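## Task

On this console, end with the MODE knob pulled out, CHECK switched on, PROGRAM turned to P4 and the lever moved to CYCLE. The UNDER or OVER light must never light, not even briefly; it lights whenever MODE is out, CHECK is on and the lever is at CYCLE at the same moment while PROGRAM sits anywhere other than P4, so select P4 before completing that trio. The console is loose on the table, so do not let it rise or tilt visibly and then fall back. Every control must stay in its set position by itself; a setting that holds only while the gripper keeps it there does not count.

## Robot and tools

Robot: one six-joint arm (a UR20-type, joints from base outward: shoulder pan, shoulder lift, elbow, wrist 1, wrist 2, wrist 3) carrying a two-finger parallel gripper with a 50 mm stroke. There is only one arm, so every command holds exactly one row. Cameras: cam_head_left, cam_head_right and cam_wrist, each 504x504 pixels.

Frames. Scene frame: origin on the table surface under the arm base, +z up, +y to the left when facing along +x; the base itself may sit slightly tilted. Gripper frame: fingers point along its +z, and close/open along its x. end_effector_position is the midpoint between the pads; fingertips extend 17.5 mm past it. Pure rotations pivot about that point, which lies 25 mm off the last joint's axis toward gripper -y. A flat plate juts roughly 9 cm from that axis toward gripper -y and rotates with the hand, so watch its clearance.

The row (used by execute_actions and move): nine numbers, each in [-1, 1], order dx, dy, dz, rx, ry, rz, position, force_limit, speed.
- dx..rz are an offset, not a pose: they express a target relative to the gripper pose printed in the most recent result that shows it (before any such result in the scene, or for a second call inside one reply, relative to where the hand actually is when the action begins). They are in the gripper's own axes. Scale: 1.0 equals 0.6 m of translation or 180 degrees of rotation; rx, ry, rz form a single rotation vector. All rows of one action share the same reference; they do not accumulate. All zeros therefore pulls the hand back to that reference, it is not a pause.
- position: +1 fully open (50 mm gap), about -0.65 pads meet, -1 closes until something blocks it (use -1 to grasp).
- force_limit: per-pad force, roughly 20 N at -1, 102 N at 0, 185 N at +1 (actual grip may be up to ~17% above).
- speed: finger gap rate, 20 mm/s at -1, 85 at 0, 150 at +1.
New force_limit or speed only apply once position changes by at least 0.01. To loosen a grip, open first.

Tools.
- execute_actions {actions, pictures}: actions is a list of at most one item. Empty list: just report the state. Motion: {"rows": [[9 numbers], ...], "steps": n} with 1 to 15 rows and n up to 15 (default 15), each step 1/30 s, last row repeated if rows run out. Wait: {"steps": n}, n up to 300, counted from the previous result. pictures (true/false) toggles images.
- move {target, speed, stop_force}: target is one row as above. The hand follows a straight path toward it lasting 0.5 to 10 s (cut off at 10 s). speed is in m/s, 0.002 to 0.5, default 0.25; rotation rate is capped at twice that in rad/s. Finger values are sent at the start. stop_force, optional, 14 to 160 N, not allowed in the first 0.2 s of a scene: the path halts when the wrist sensor reads that much extra push opposing the motion for two steps, then the hand backs off two steps and holds. It is measured along the line to the target in the starting gripper axes, so it is unreliable on rotating moves; omit it when pulling away from a surface. Peaks can exceed it, especially when fast; go slow when using it. The path does not avoid obstacles.
- wait {seconds}: 0 to 10 s of idle simulation.
- zoom_image {camera, region}: region [x0, y0, x1, y1] in pixels of that camera's last full image, origin top-left, at most 504 by 504.
- read_manual {section}: only licence text; no motion.
Answering without any tool call ends everything.

Motion behaviour. Each control step the commanded pose is clamped to within 100 mm and 16 degrees of the measured pose; the solver favours position over orientation. Commands lag by about 0.17 s. Far targets may need several actions; after an action the arm continues only to the last clamped pose, so read the reported pose and send the remainder.

Results. State line: end_effector_position (m), end_effector_quat_wxyz, linear and angular velocities, scene frame; printed position can be a bit off at long reach. Joint positions in URDF order. "Hand target": the pose currently being driven to. "pose unreachable" and HELD flags mean a clearance check altered or blocked commands. Wrist force and Wrist torque in the gripper's axes (push from a surface points back into the arm), with up to ~10 N offset, noise sd up to 3.7 N, saturation near 200 N; "no reading" is normal at start. object_status: 0 moving, 1 stopped while opening, 2 stopped while closing (a grasp), 3 reached commanded position or pads met. Opening in mm is about (250 - position_measured) x 0.202. A move adds a "move:" line: done, off_target, moving, held, fault or contact (contact means stop_force ended it), plus limits=paced (pose clipped) or limits=held (some steps blocked; arm may then surge), and distance from target.

Avoid. Contact torque at a joint's load limit (pan/lift 664, elbow 389, wrists 96.3 N m) or any external force of 150 N freezes the arm for 10 s. The arm is stiff: aiming even slightly beyond a firm contact can trigger this, so approach slowly with stop_force. Motors warn at 70 °C and brake at 85 °C. Never knock anything off the table, do not lift or tip the loose console, and avoid slams and hard shoves.

Each tool is called after ">>>" as a command line: name --argument value for each argument, lists and objects as JSON in quotes; but a table of rows of numbers goes row by row, as --pt "numbers of a row", without its own name.

## Session

>>> execute_actions --actions '[]'

Scene clock: 0.00 s of 5400.00 s.
end_effector_position=(+0.8821, +0.2705, +0.2000) position_measured=3 object_status=3 end_effector_quat_wxyz=(-0.083, -0.266, +0.944, -0.176) end_effector_velocity=(-0.001, -0.000, +0.000) end_effector_angular_velocity=(-0.001, +0.001, -0.001)
Joint positions: [ 0.224 -1.18   2.032 -2.261 -1.929 -1.853]
Joint velocities: [-0.    -0.001  0.     0.002 -0.001  0.001]
Motor temperatures (°C, as the motors report them): [28 28 29 35 31 33]
Wrist force (N, on the end effector, along its own x y z axes, offset not removed): no reading
Wrist torque (N m, same axes, about the end effector's origin, offset not removed): no reading
Hand target: +0.882, +0.270, +0.200; -0.083, -0.266, +0.944, -0.176

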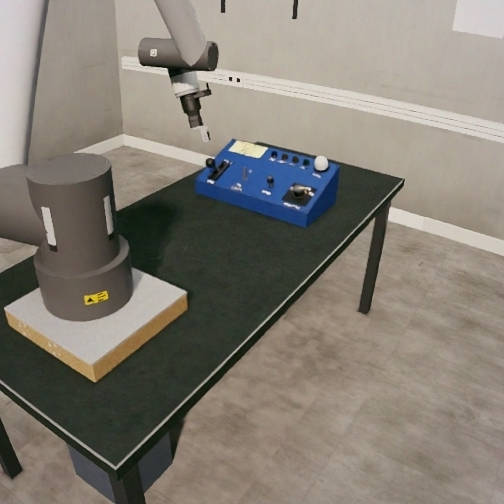

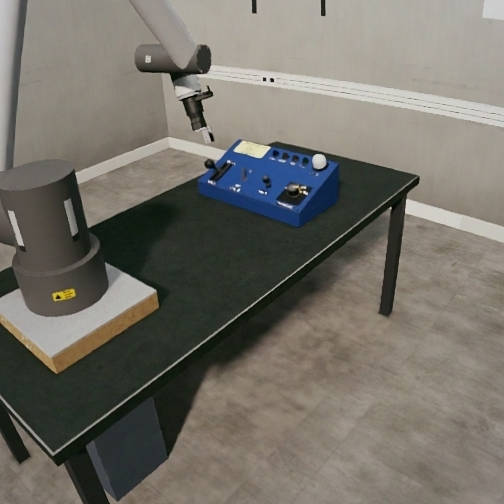

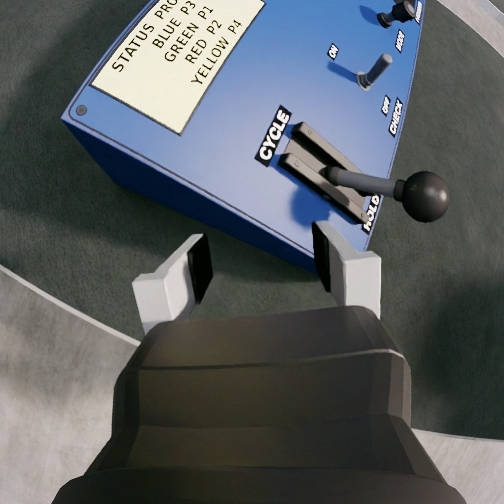

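>>> zoom_image --camera "cam_head_left" --region '[180, 120, 360, 240]'

>>> zoom_image --camera "cam_head_right" --region '[180, 120, 360, 240]'

>>> zoom_image --camera "cam_wrist" --region '[60, 0, 460, 250]'

Region (180, 120, 360, 240) of cam_head_left's 504x504 image, scaled by 2.800, with more detail than that image has.

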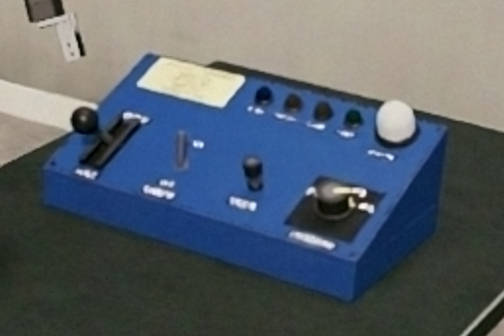

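Region (180, 120, 360, 240) of cam_head_right's 504x504 image, scaled by 2.800, with more detail than that image has.

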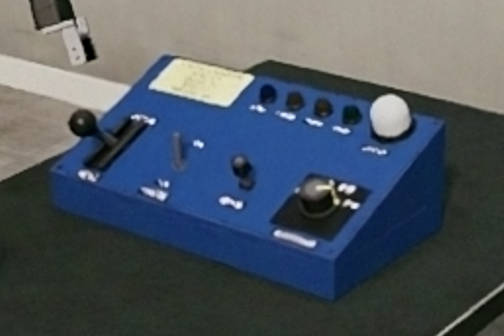

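Region (60, 0, 460, 250) of cam_wrist's 504x504 image, scaled by 1.260, with more detail than that image has; it fills the top 315 rows of this view, and the rest is white.

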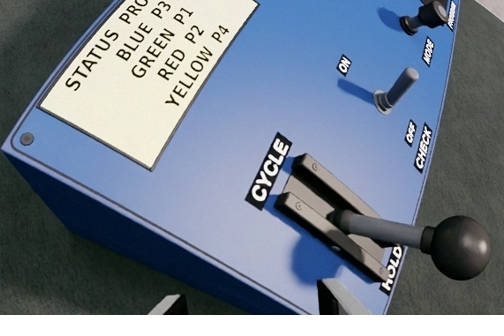

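>>> move --target '[0.25,-0.447,-0.064,-0.044,-0.122,-0.32,1,0,0]'

Scene clock: 15.00 s of 5400.00 s.
end_effector_position=(+0.9010, +0.0005, +0.3494) position_measured=3 object_status=3 end_effector_quat_wxyz=(+0.001, +0.706, -0.708, -0.000) end_effector_velocity=(+0.001, -0.001, +0.001) end_effector_angular_velocity=(+0.002, -0.000, +0.006)
Joint positions: [-0.245 -1.433  2.094 -2.23  -1.572 -3.369]
Joint velocities: [-0.002 -0.    -0.002  0.002  0.002 -0.008]
Motor temperatures (°C, as the motors report them): [28 28 29 35 31 33]
Wrist force (N, on the end effector, along its own x y z axes, offset not removed): [2.1 -1.9 0.0]
Wrist torque (N m, same axes, about the end effector's origin, offset not removed): [-0.63 -0.37 0.51]
Hand target: +0.901, +0.000, +0.349; +0.001, +0.706, -0.708, -0.000
Off the commanded pose: 0.001 m, 0 deg.
After step 90, 9.33 s passed at rest.
move: done

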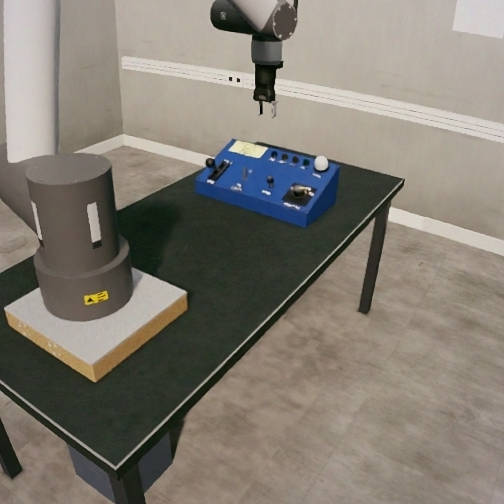

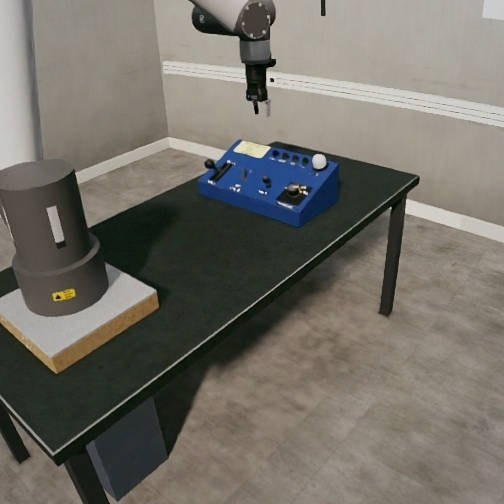

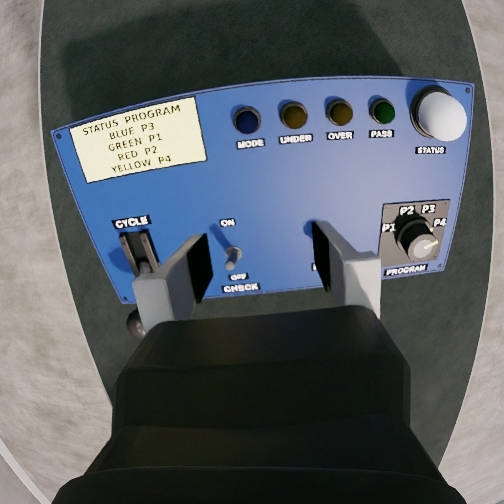

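>>> move --target '[0.2,-0.12,0,0,0,0,1,0,0]'

>>> zoom_image --camera "cam_wrist" --region '[100, 100, 440, 320]'

Scene clock: 18.77 s of 5400.00 s.
end_effector_position=(+0.9727, -0.1195, +0.3493) position_measured=3 object_status=3 end_effector_quat_wxyz=(+0.001, +0.706, -0.708, -0.000) end_effector_velocity=(+0.001, -0.001, +0.000) end_effector_angular_velocity=(+0.000, +0.001, -0.000)
Joint positions: [-0.351 -1.349  1.987 -2.208 -1.572 -3.475]
Joint velocities: [-0.001  0.001 -0.002  0.002  0.    -0.   ]
Motor temperatures (°C, as the motors report them): [28 28 29 35 31 33]
Wrist force (N, on the end effector, along its own x y z axes, offset not removed): [4.5 -1.3 0.0]
Wrist torque (N m, same axes, about the end effector's origin, offset not removed): [-0.54 -0.87 0.44]
Hand target: +0.973, -0.120, +0.349; +0.001, +0.706, -0.708, -0.000
Off the commanded pose: 0.000 m, 0 deg.
move: done

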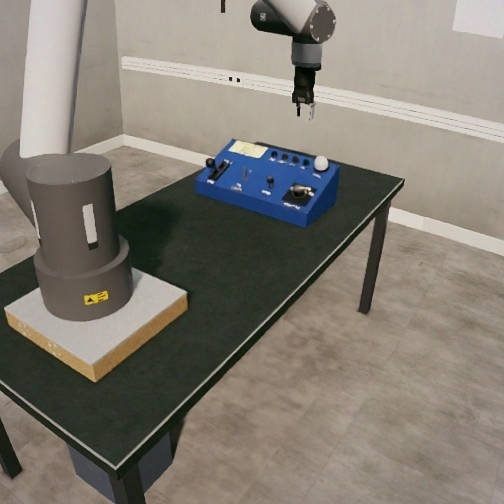

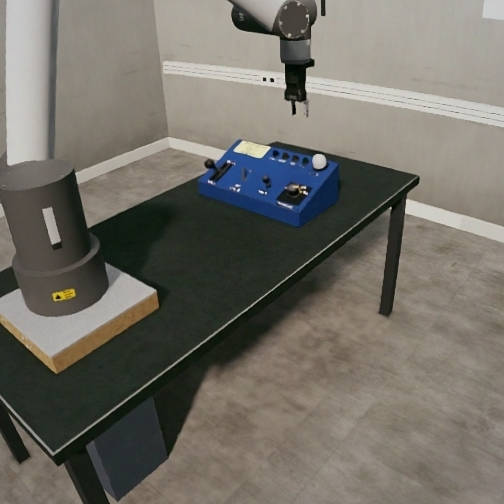

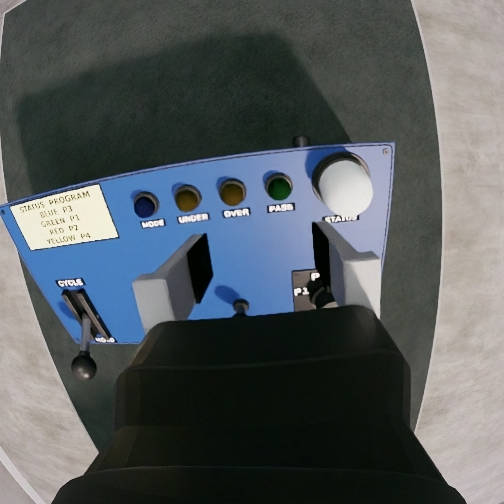

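Region (100, 100, 440, 320) of cam_wrist's 504x504 image, scaled by 1.482, with more detail than that image has; it fills the top 326 rows of this view, and the rest is white.

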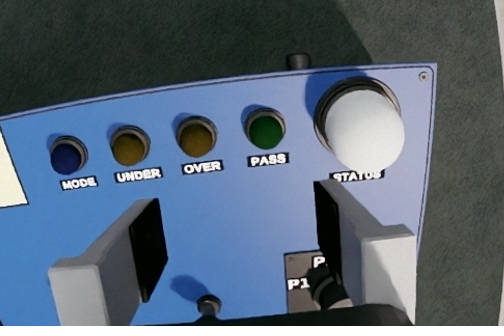

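>>> move --target '[0.125,0.2,0.13,0,0,0,1,0,0]'

Scene clock: 30.90 s of 5400.00 s.
end_effector_position=(+0.8524, -0.1940, +0.2716) position_measured=3 object_status=3 end_effector_quat_wxyz=(+0.001, +0.706, -0.708, -0.000) end_effector_velocity=(-0.001, -0.001, -0.001) end_effector_angular_velocity=(-0.001, -0.001, +0.000)
Joint positions: [-0.483 -1.39   2.182 -2.362 -1.572 -3.607]
Joint velocities: [-0.002 -0.     0.002 -0.003  0.    -0.002]
Motor temperatures (°C, as the motors report them): [28 28 29 35 31 33]
Wrist force (N, on the end effector, along its own x y z axes, offset not removed): [2.1 -1.5 -2.2]
Wrist torque (N m, same axes, about the end effector's origin, offset not removed): [-0.55 -0.34 0.48]
Hand target: +0.852, -0.194, +0.272; +0.001, +0.706, -0.708, -0.001
Off the commanded pose: 0.000 m, 0 deg.
After step 90, 7.97 s passed at rest.
move: done

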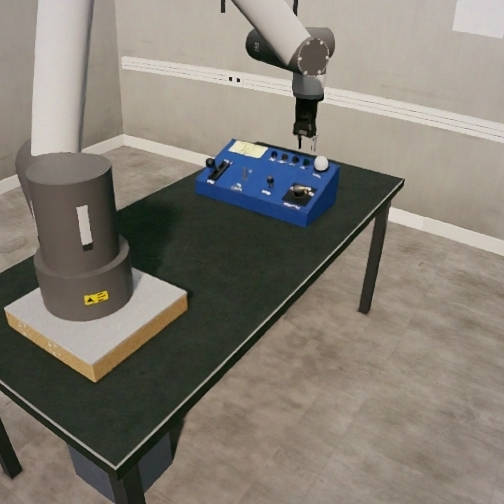

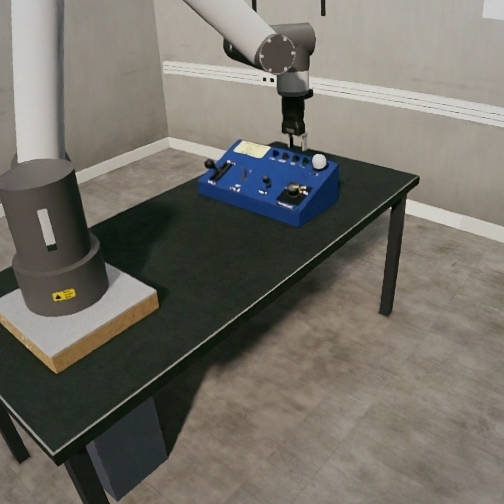

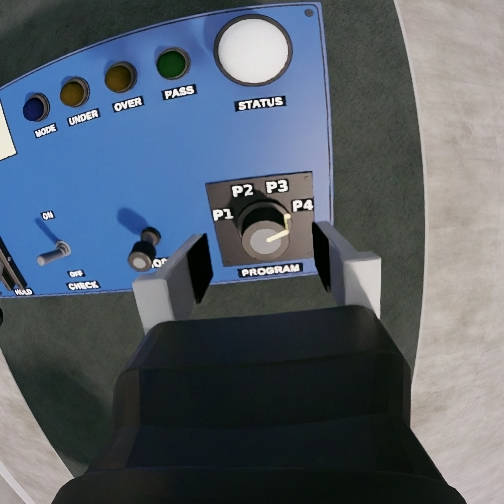

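>>> zoom_image --camera "cam_wrist" --region '[190, 160, 330, 290]'

Region (190, 160, 330, 290) of cam_wrist's 504x504 image, scaled by 3.600, with more detail than that image has; it fills the top 468 rows of this view, and the rest is white.

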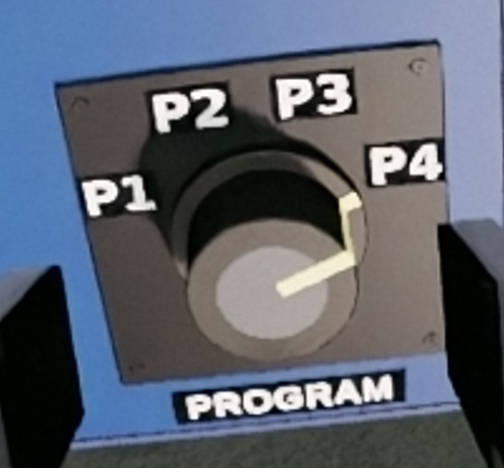

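>>> move --target '[-0.155,0.17,0.15,0.111,0,0,1,0,0]'

Scene clock: 42.23 s of 5400.00 s.
end_effector_position=(+0.7503, -0.1007, +0.1823) position_measured=3 object_status=3 end_effector_quat_wxyz=(-0.122, +0.695, -0.698, +0.122) end_effector_velocity=(+0.000, +0.000, -0.001) end_effector_angular_velocity=(-0.002, -0.007, -0.002)
Joint positions: [-0.511 -1.367  2.58  -3.091 -1.409 -3.609]
Joint velocities: [-0.001  0.005  0.004 -0.017  0.002  0.002]
Motor temperatures (°C, as the motors report them): [28 28 29 35 31 33]
Wrist force (N, on the end effector, along its own x y z axes, offset not removed): [3.6 -0.9 -1.9]
Wrist torque (N m, same axes, about the end effector's origin, offset not removed): [-0.49 -0.67 0.43]
Hand target: +0.750, -0.101, +0.182; -0.122, +0.695, -0.698, +0.122
Off the commanded pose: 0.001 m, 0 deg.
After step 90, 7.10 s passed at rest.
move: done

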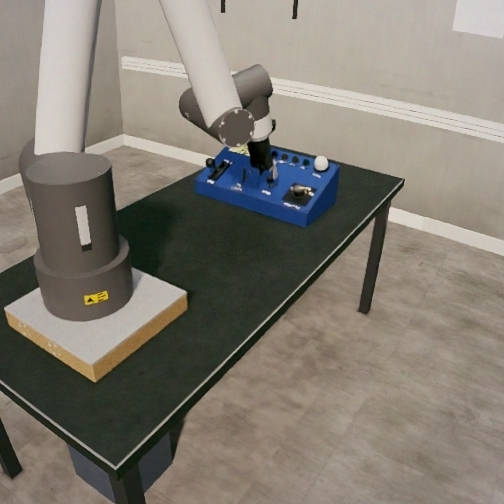

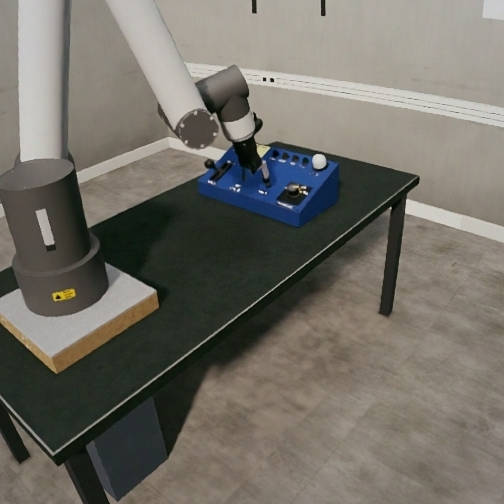

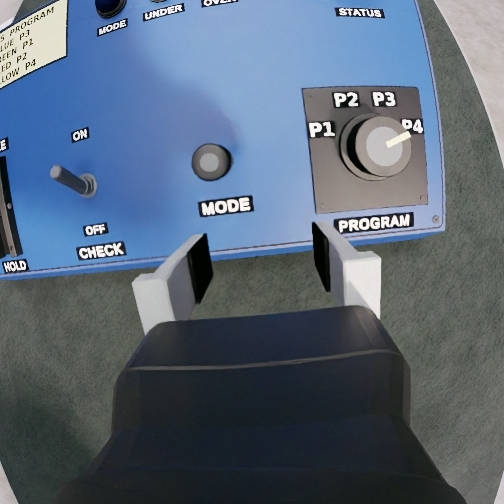

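>>> move --target '[-0.042,-0.05,0.02,0,0,0,1,0,0]' --speed 0.1

Scene clock: 46.47 s of 5400.00 s.
end_effector_position=(+0.7825, -0.0757, +0.1812) position_measured=3 object_status=3 end_effector_quat_wxyz=(-0.122, +0.695, -0.698, +0.122) end_effector_velocity=(+0.001, +0.001, +0.000) end_effector_angular_velocity=(+0.000, +0.000, -0.000)
Joint positions: [-0.449 -1.34   2.542 -3.09  -1.428 -3.55 ]
Joint velocities: [ 0.002  0.001 -0.001  0.    -0.     0.002]
Motor temperatures (°C, as the motors report them): [28 28 29 35 31 33]
Wrist force (N, on the end effector, along its own x y z axes, offset not removed): [3.5 -2.4 -1.7]
Wrist torque (N m, same axes, about the end effector's origin, offset not removed): [-0.78 -0.62 0.44]
Hand target: +0.783, -0.076, +0.181; -0.122, +0.695, -0.698, +0.122
Off the commanded pose: 0.000 m, 0 deg.
After step 90, 0.37 s passed at rest.
move: done

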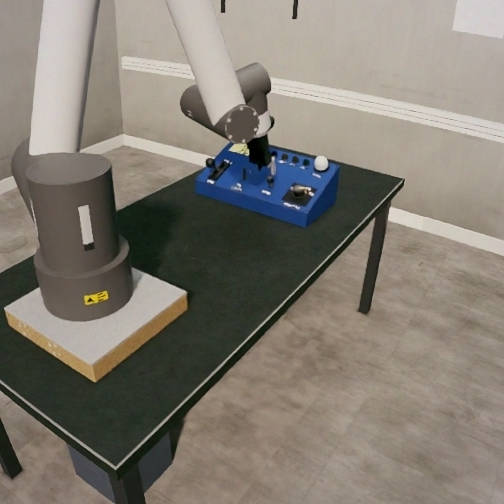

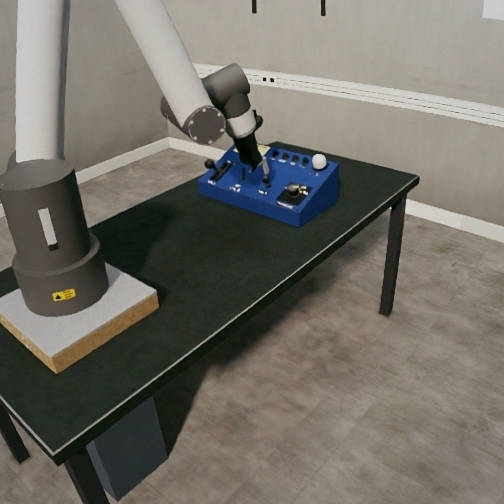

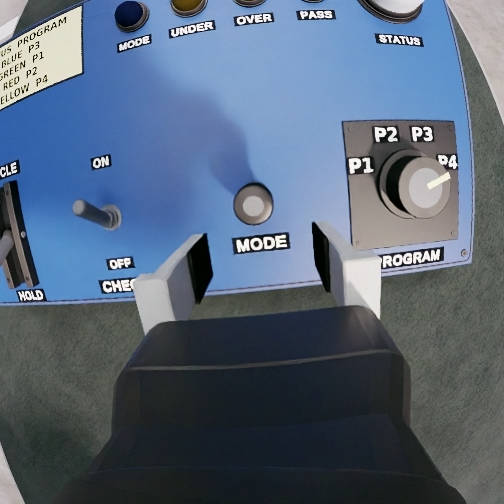

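>>> move --target '[-0.007,0.003,0.07,0,0,0,1,0,0]' --speed 0.08

Scene clock: 50.63 s of 5400.00 s.
end_effector_position=(+0.7950, -0.0714, +0.1413) position_measured=3 object_status=3 end_effector_quat_wxyz=(-0.122, +0.695, -0.698, +0.122) end_effector_velocity=(+0.001, -0.000, -0.001) end_effector_angular_velocity=(-0.000, -0.001, -0.000)
Joint positions: [-0.434 -1.253  2.541 -3.178 -1.433 -3.536]
Joint velocities: [ 0.     0.002 -0.    -0.003  0.     0.   ]
Motor temperatures (°C, as the motors report them): [28 28 29 35 31 33]
Wrist force (N, on the end effector, along its own x y z axes, offset not removed): [0.2 -3.2 -0.9]
Wrist torque (N m, same axes, about the end effector's origin, offset not removed): [-0.91 -0.04 0.50]
Hand target: +0.795, -0.071, +0.141; -0.122, +0.695, -0.698, +0.122
Off the commanded pose: 0.000 m, 0 deg.
After step 90, 0.23 s passed at rest.
move: done

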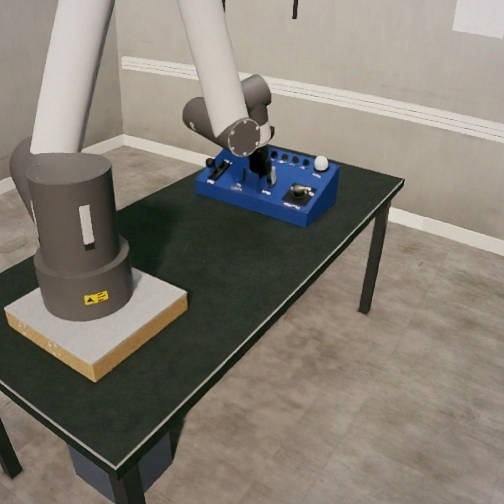

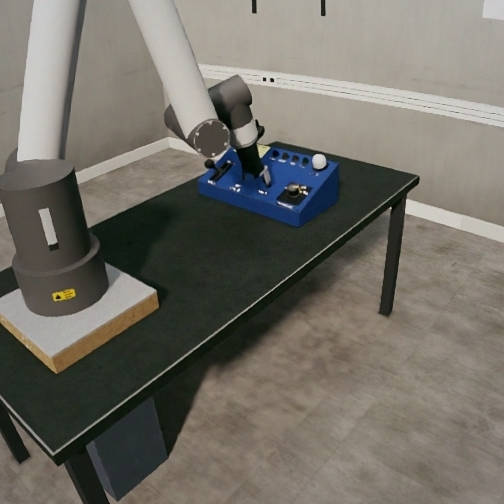

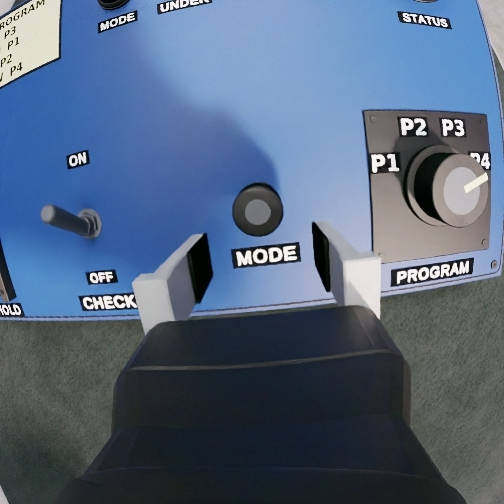

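>>> move --target '[0,-0.006,0.11,0,0,0,1,0,0]' --speed 0.012 --stop_force 14

Scene clock: 67.50 s of 5400.00 s.
end_effector_position=(+0.8137, -0.0714, +0.0974) position_measured=3 object_status=3 end_effector_quat_wxyz=(-0.122, +0.695, -0.698, +0.122) end_effector_velocity=(+0.000, -0.000, +0.000) end_effector_angular_velocity=(-0.001, -0.001, -0.000)
Joint positions: [-0.422 -1.156  2.527 -3.262 -1.437 -3.524]
Joint velocities: [-0.     0.    -0.    -0.001 -0.    -0.   ]
Motor temperatures (°C, as the motors report them): [28 28 29 35 31 33]
Wrist force (N, on the end effector, along its own x y z axes, offset not removed): [1.3 -2.0 -10.9]
Wrist torque (N m, same axes, about the end effector's origin, offset not removed): [-0.49 -0.87 0.41]
Hand target: +0.814, -0.071, +0.097; -0.122, +0.695, -0.698, +0.122
Off the commanded pose: 0.018 m, 0 deg.
FORCE FAULT: contact force on the arm reached its limit, and the arm stopped for 10 seconds. The contact can be on any part of the arm, not only on its tool. The arm's remaining commands of this call were not run. The arm holds still and accepts commands again. Move the arm away from the contact; if what it grips holds it there, let go first. Pushing or pulling that hard again can fault the arm again.
move: fault (stop_force had ended the path)

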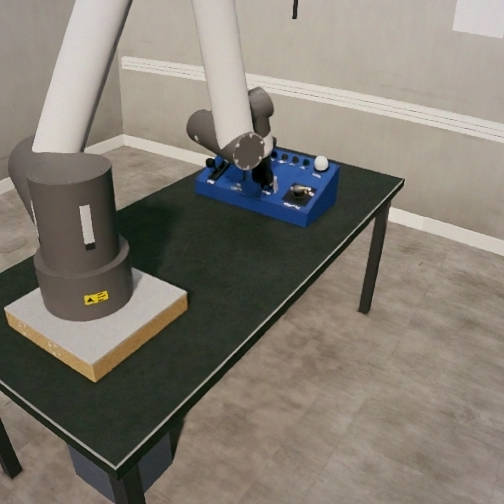

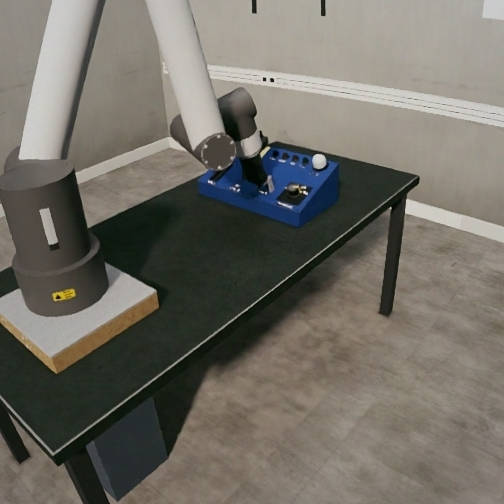

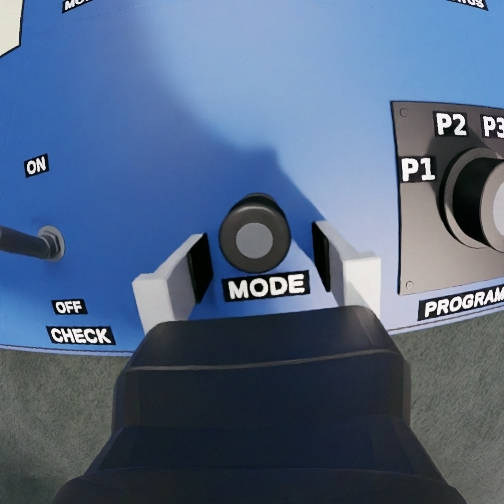

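>>> move --target '[-0.004,0,-0.005,0,0,0,1,0,0]' --speed 0.01

>>> move --target '[0,0,0,0,0,0,-1,-0.6,-0.5]'

>>> move --target '[0,0,-0.01,0,0,0,-1,-0.6,-0.5]' --speed 0.004

Scene clock: 72.33 s of 5400.00 s.
end_effector_position=(+0.8127, -0.0691, +0.1001) position_measured=3 object_status=3 end_effector_quat_wxyz=(-0.122, +0.695, -0.698, +0.122) end_effector_velocity=(+0.000, +0.001, +0.001) end_effector_angular_velocity=(-0.001, -0.001, +0.001)
Joint positions: [-0.42  -1.162  2.528 -3.258 -1.438 -3.522]
Joint velocities: [ 0.001 -0.002  0.     0.    -0.001  0.001]
Motor temperatures (°C, as the motors report them): [28 28 29 35 31 33]
Wrist force (N, on the end effector, along its own x y z axes, offset not removed): [2.3 -3.5 -2.3]
Wrist torque (N m, same axes, about the end effector's origin, offset not removed): [-0.92 -0.38 0.47]
Hand target: +0.813, -0.069, +0.100; -0.122, +0.695, -0.698, +0.122
Off the commanded pose: 0.000 m, 0 deg.
After step 90, 1.13 s passed at rest.
move: done

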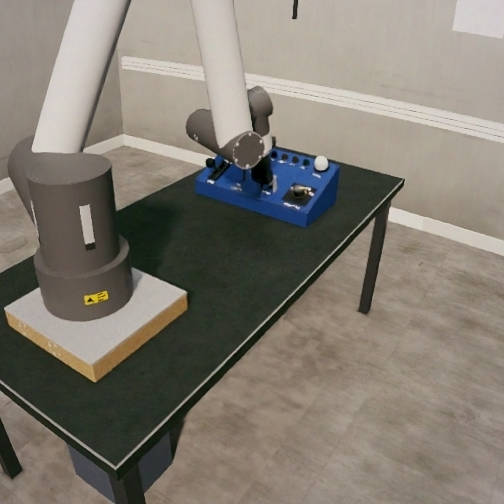

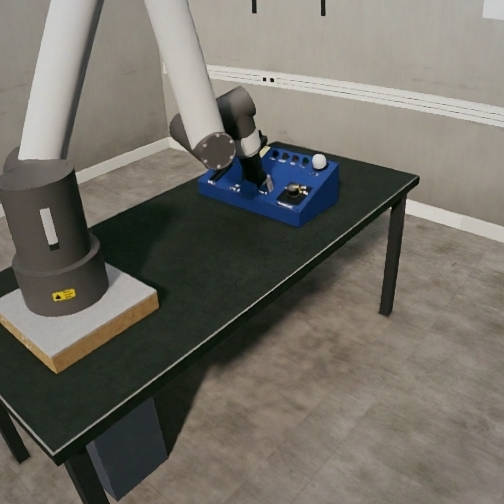

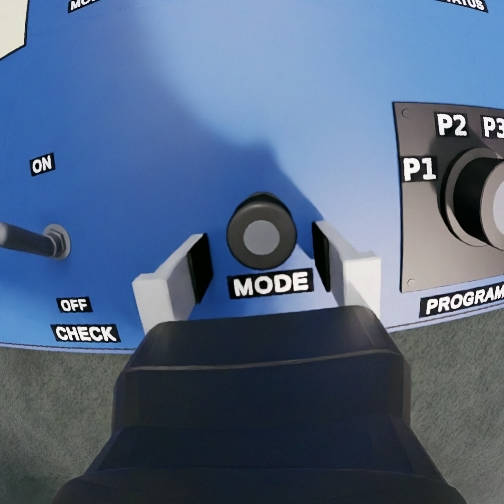

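Scene clock: 73.13 s of 5400.00 s.
end_effector_position=(+0.8126, -0.0691, +0.1001) position_measured=147 object_status=2 end_effector_quat_wxyz=(-0.122, +0.695, -0.698, +0.122) end_effector_velocity=(+0.001, +0.000, +0.000) end_effector_angular_velocity=(+0.001, -0.002, +0.000)
Joint positions: [-0.42  -1.162  2.528 -3.258 -1.438 -3.522]
Joint velocities: [ 0.    -0.    -0.    -0.001  0.001  0.   ]
Motor temperatures (°C, as the motors report them): [28 28 29 35 31 33]
Wrist force (N, on the end effector, along its own x y z axes, offset not removed): [25.7 0.9 -3.6]
Wrist torque (N m, same axes, about the end effector's origin, offset not removed): [-0.31 -0.59 0.77]
Hand target: +0.813, -0.069, +0.100; -0.122, +0.695, -0.698, +0.122
Off the commanded pose: 0.000 m, 0 deg.
move: done

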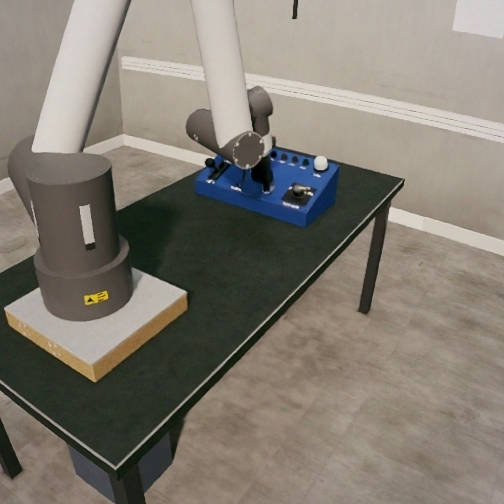

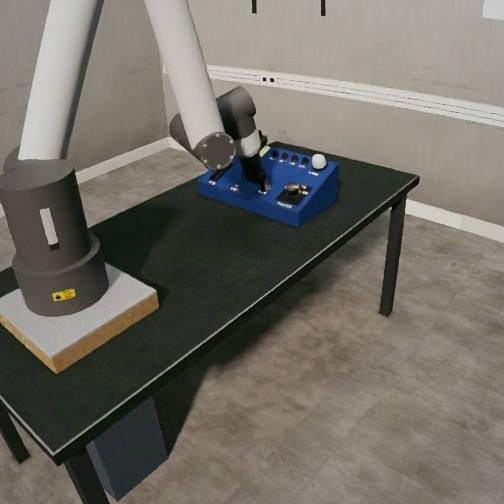

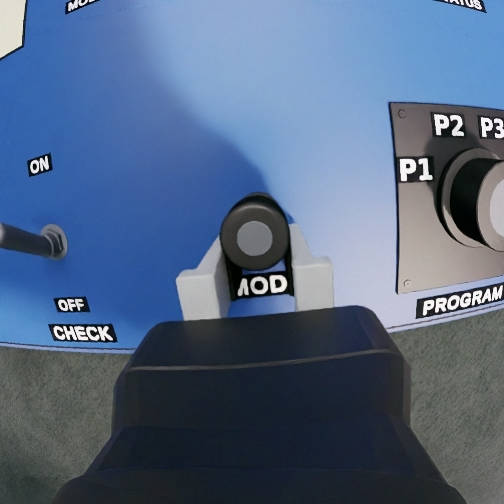

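Scene clock: 74.87 s of 5400.00 s.
end_effector_position=(+0.8106, -0.0691, +0.1057) position_measured=147 object_status=2 end_effector_quat_wxyz=(-0.122, +0.695, -0.698, +0.122) end_effector_velocity=(+0.000, +0.000, +0.001) end_effector_angular_velocity=(-0.000, -0.001, +0.001)
Joint positions: [-0.421 -1.174  2.529 -3.247 -1.437 -3.523]
Joint velocities: [-0.    -0.001  0.    -0.     0.    -0.001]
Motor temperatures (°C, as the motors report them): [28 28 29 35 31 33]
Wrist force (N, on the end effector, along its own x y z axes, offset not removed): [26.6 4.8 7.2]
Wrist torque (N m, same axes, about the end effector's origin, offset not removed): [-0.33 -0.87 0.74]
Hand target: +0.811, -0.069, +0.106; -0.122, +0.695, -0.698, +0.122
Off the commanded pose: 0.000 m, 0 deg.
move: done

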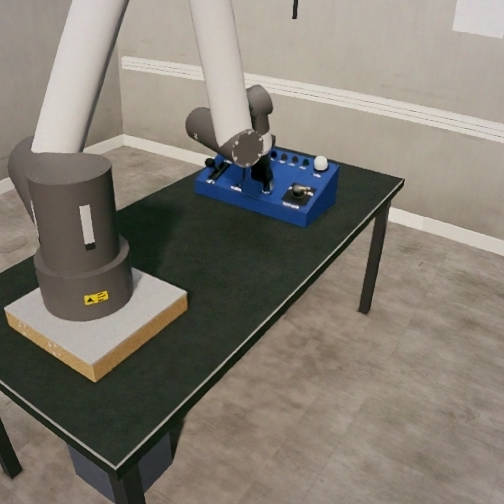

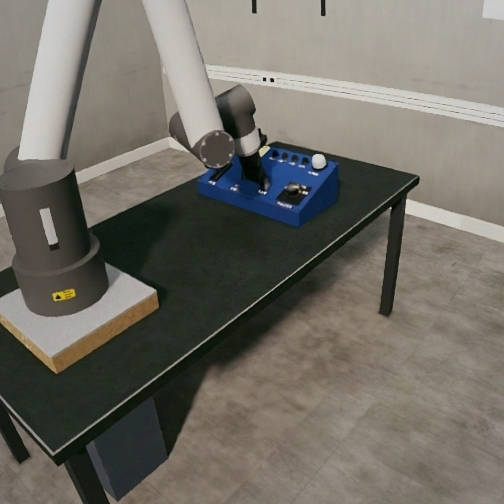

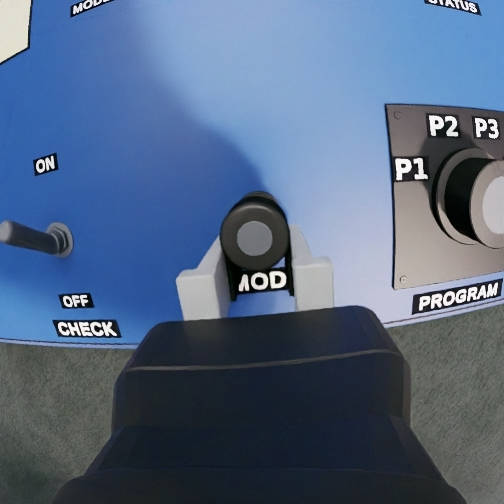

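>>> move --target '[0,0,-0.008,0,0,0,-1,-0.6,-0.5]' --speed 0.004

Scene clock: 78.27 s of 5400.00 s.
end_effector_position=(+0.8090, -0.0691, +0.1102) position_measured=147 object_status=2 end_effector_quat_wxyz=(-0.122, +0.695, -0.698, +0.122) end_effector_velocity=(-0.000, +0.000, +0.000) end_effector_angular_velocity=(+0.001, +0.001, +0.000)
Joint positions: [-0.422 -1.184  2.531 -3.239 -1.437 -3.524]
Joint velocities: [ 0.    -0.001  0.     0.002  0.001 -0.   ]
Motor temperatures (°C, as the motors report them): [28 28 29 35 31 33]
Wrist force (N, on the end effector, along its own x y z axes, offset not removed): [27.9 8.9 -3.9]
Wrist torque (N m, same axes, about the end effector's origin, offset not removed): [-0.65 -0.98 0.72]
Hand target: +0.809, -0.069, +0.110; -0.122, +0.695, -0.698, +0.122
Off the commanded pose: 0.000 m, 0 deg.
move: done

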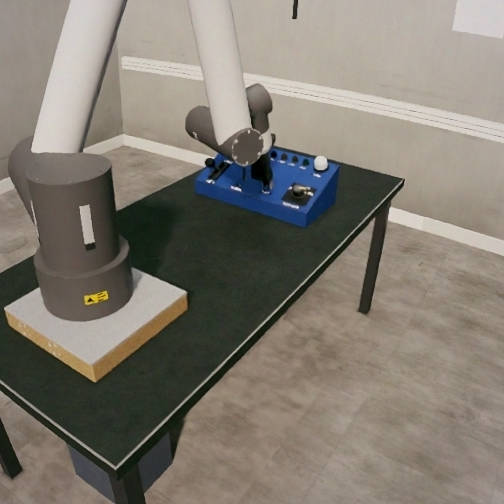

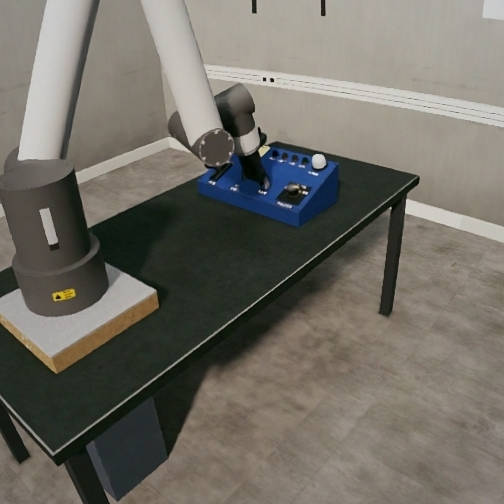

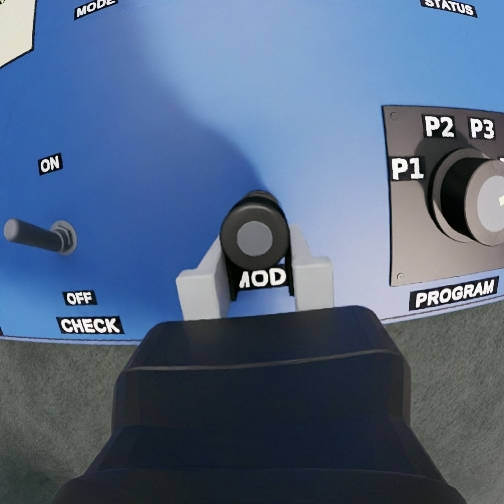

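>>> move --target '[0,0,0,0,0,0,1,0,0]'

>>> move --target '[-0.1,-0.03,-0.2,0,0,0,1,0,0]' --speed 0.15

Scene clock: 81.40 s of 5400.00 s.
end_effector_position=(+0.8090, -0.0691, +0.1102) position_measured=3 object_status=3 end_effector_quat_wxyz=(-0.122, +0.695, -0.698, +0.122) end_effector_velocity=(+0.000, +0.000, +0.000) end_effector_angular_velocity=(-0.000, -0.000, -0.000)
Joint positions: [-0.422 -1.184  2.531 -3.239 -1.437 -3.524]
Joint velocities: [ 0.     0.     0.    -0.001  0.     0.   ]
Motor temperatures (°C, as the motors report them): [28 28 29 35 31 33]
Wrist force (N, on the end effector, along its own x y z axes, offset not removed): [2.7 -2.7 -0.3]
Wrist torque (N m, same axes, about the end effector's origin, offset not removed): [-0.81 -0.57 0.45]
Hand target: +0.809, -0.069, +0.110; -0.122, +0.695, -0.698, +0.122
Off the commanded pose: 0.000 m, 0 deg.
move: done

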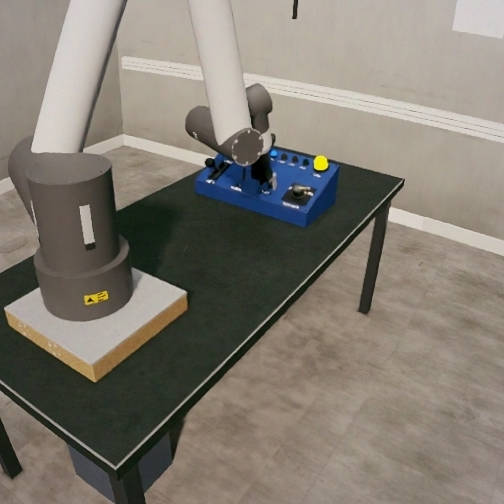

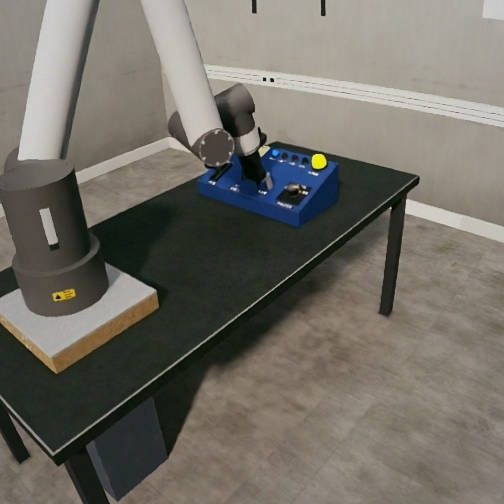

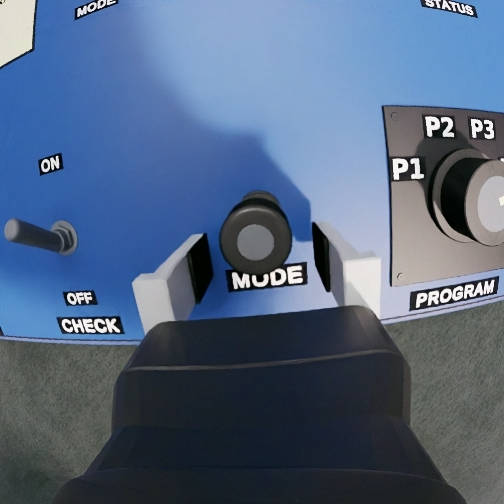

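Scene clock: 82.77 s of 5400.00 s.
end_effector_position=(+0.7853, -0.0093, +0.2288) position_measured=3 object_status=3 end_effector_quat_wxyz=(-0.122, +0.695, -0.698, +0.122) end_effector_velocity=(-0.000, +0.001, +0.001) end_effector_angular_velocity=(+0.000, +0.000, -0.000)
Joint positions: [-0.346 -1.425  2.52  -2.996 -1.461 -3.452]
Joint velocities: [ 0.001 -0.002 -0.001  0.003 -0.     0.001]
Motor temperatures (°C, as the motors report them): [28 28 29 35 31 33]
Wrist force (N, on the end effector, along its own x y z axes, offset not removed): [1.3 -2.4 -1.7]
Wrist torque (N m, same axes, about the end effector's origin, offset not removed): [-0.76 -0.21 0.49]
Hand target: +0.785, -0.009, +0.229; -0.122, +0.695, -0.698, +0.122
Off the commanded pose: 0.000 m, 0 deg.
move: done

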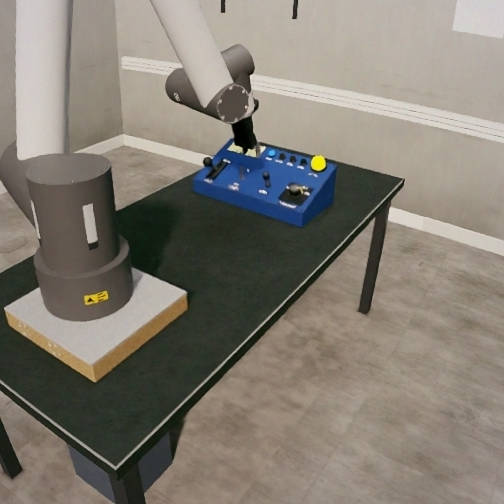

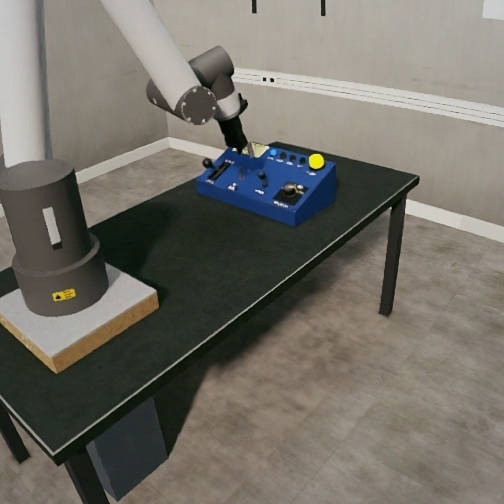

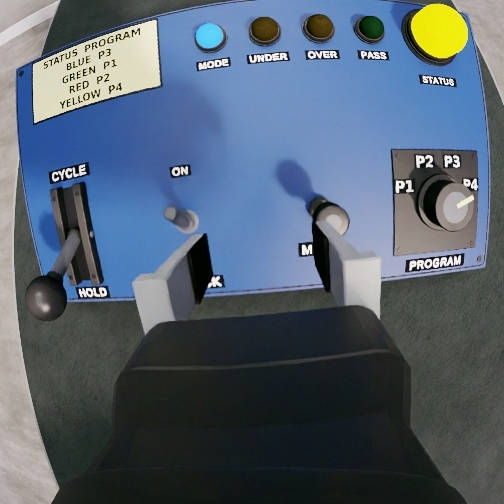

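>>> move --target '[-0.075,0.07,0.05,0,0,0,1,0,0]' --speed 0.15

Scene clock: 90.20 s of 5400.00 s.
end_effector_position=(+0.7561, +0.0357, +0.1866) position_measured=3 object_status=3 end_effector_quat_wxyz=(-0.122, +0.695, -0.698, +0.122) end_effector_velocity=(-0.000, +0.001, -0.001) end_effector_angular_velocity=(-0.000, -0.001, -0.000)
Joint positions: [-0.289 -1.368  2.58  -3.119 -1.48  -3.397]
Joint velocities: [ 0.001  0.001  0.001 -0.004 -0.     0.001]
Motor temperatures (°C, as the motors report them): [28 28 29 35 31 33]
Wrist force (N, on the end effector, along its own x y z axes, offset not removed): [2.1 -0.3 -0.6]
Wrist torque (N m, same axes, about the end effector's origin, offset not removed): [-0.30 -0.34 0.41]
Hand target: +0.756, +0.036, +0.186; -0.122, +0.695, -0.698, +0.122
Off the commanded pose: 0.000 m, 0 deg.
After step 90, 3.50 s passed at rest.
move: done

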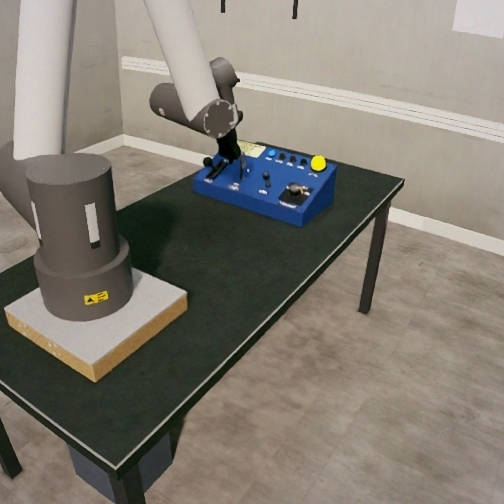

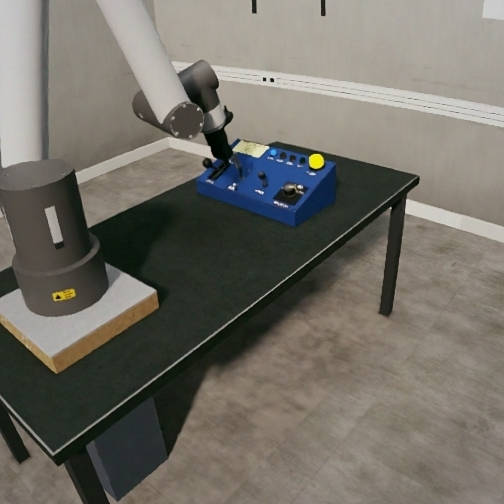

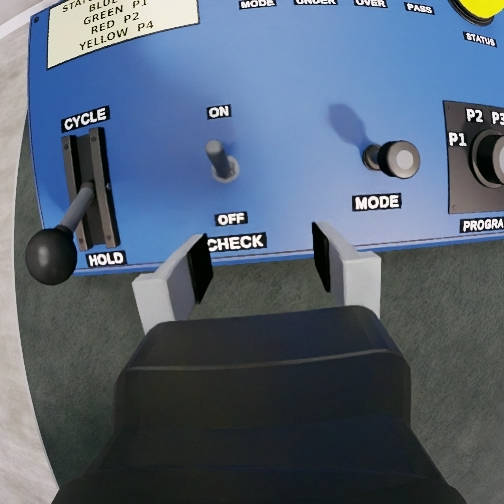

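>>> move --target '[-0.15,0.04,-0.03,0,0,0,1,0,0]' --speed 0.15

Scene clock: 94.67 s of 5400.00 s.
end_effector_position=(+0.7274, +0.1254, +0.1952) position_measured=3 object_status=3 end_effector_quat_wxyz=(-0.122, +0.695, -0.698, +0.122) end_effector_velocity=(-0.001, +0.001, -0.000) end_effector_angular_velocity=(-0.000, +0.001, +0.000)
Joint positions: [-0.145 -1.396  2.598 -3.117 -1.529 -3.261]
Joint velocities: [ 0.002 -0.     0.     0.001 -0.001  0.002]
Motor temperatures (°C, as the motors report them): [28 28 29 35 31 33]
Wrist force (N, on the end effector, along its own x y z axes, offset not removed): [4.4 -2.5 -1.8]
Wrist torque (N m, same axes, about the end effector's origin, offset not removed): [-0.72 -0.89 0.41]
Hand target: +0.728, +0.126, +0.195; -0.122, +0.695, -0.698, +0.122
Off the commanded pose: 0.000 m, 0 deg.
After step 90, 0.37 s passed at rest.
move: done

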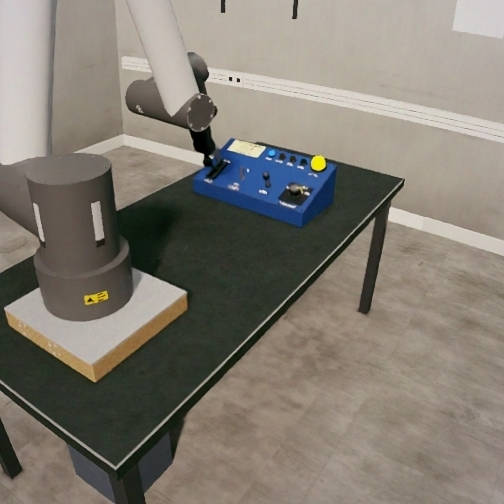

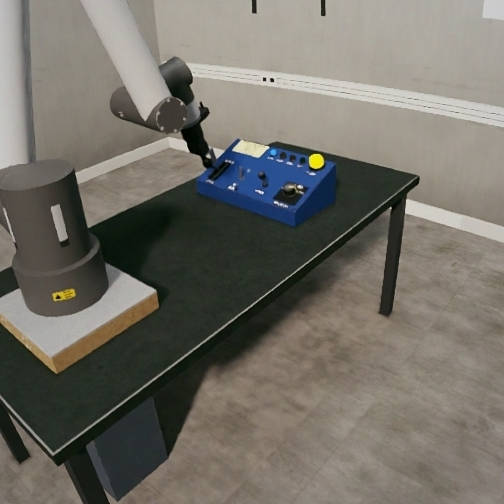

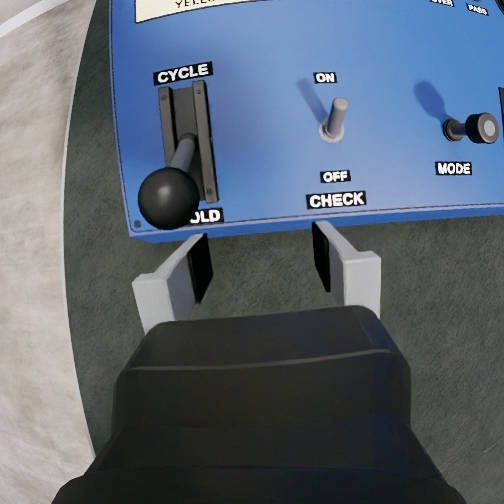

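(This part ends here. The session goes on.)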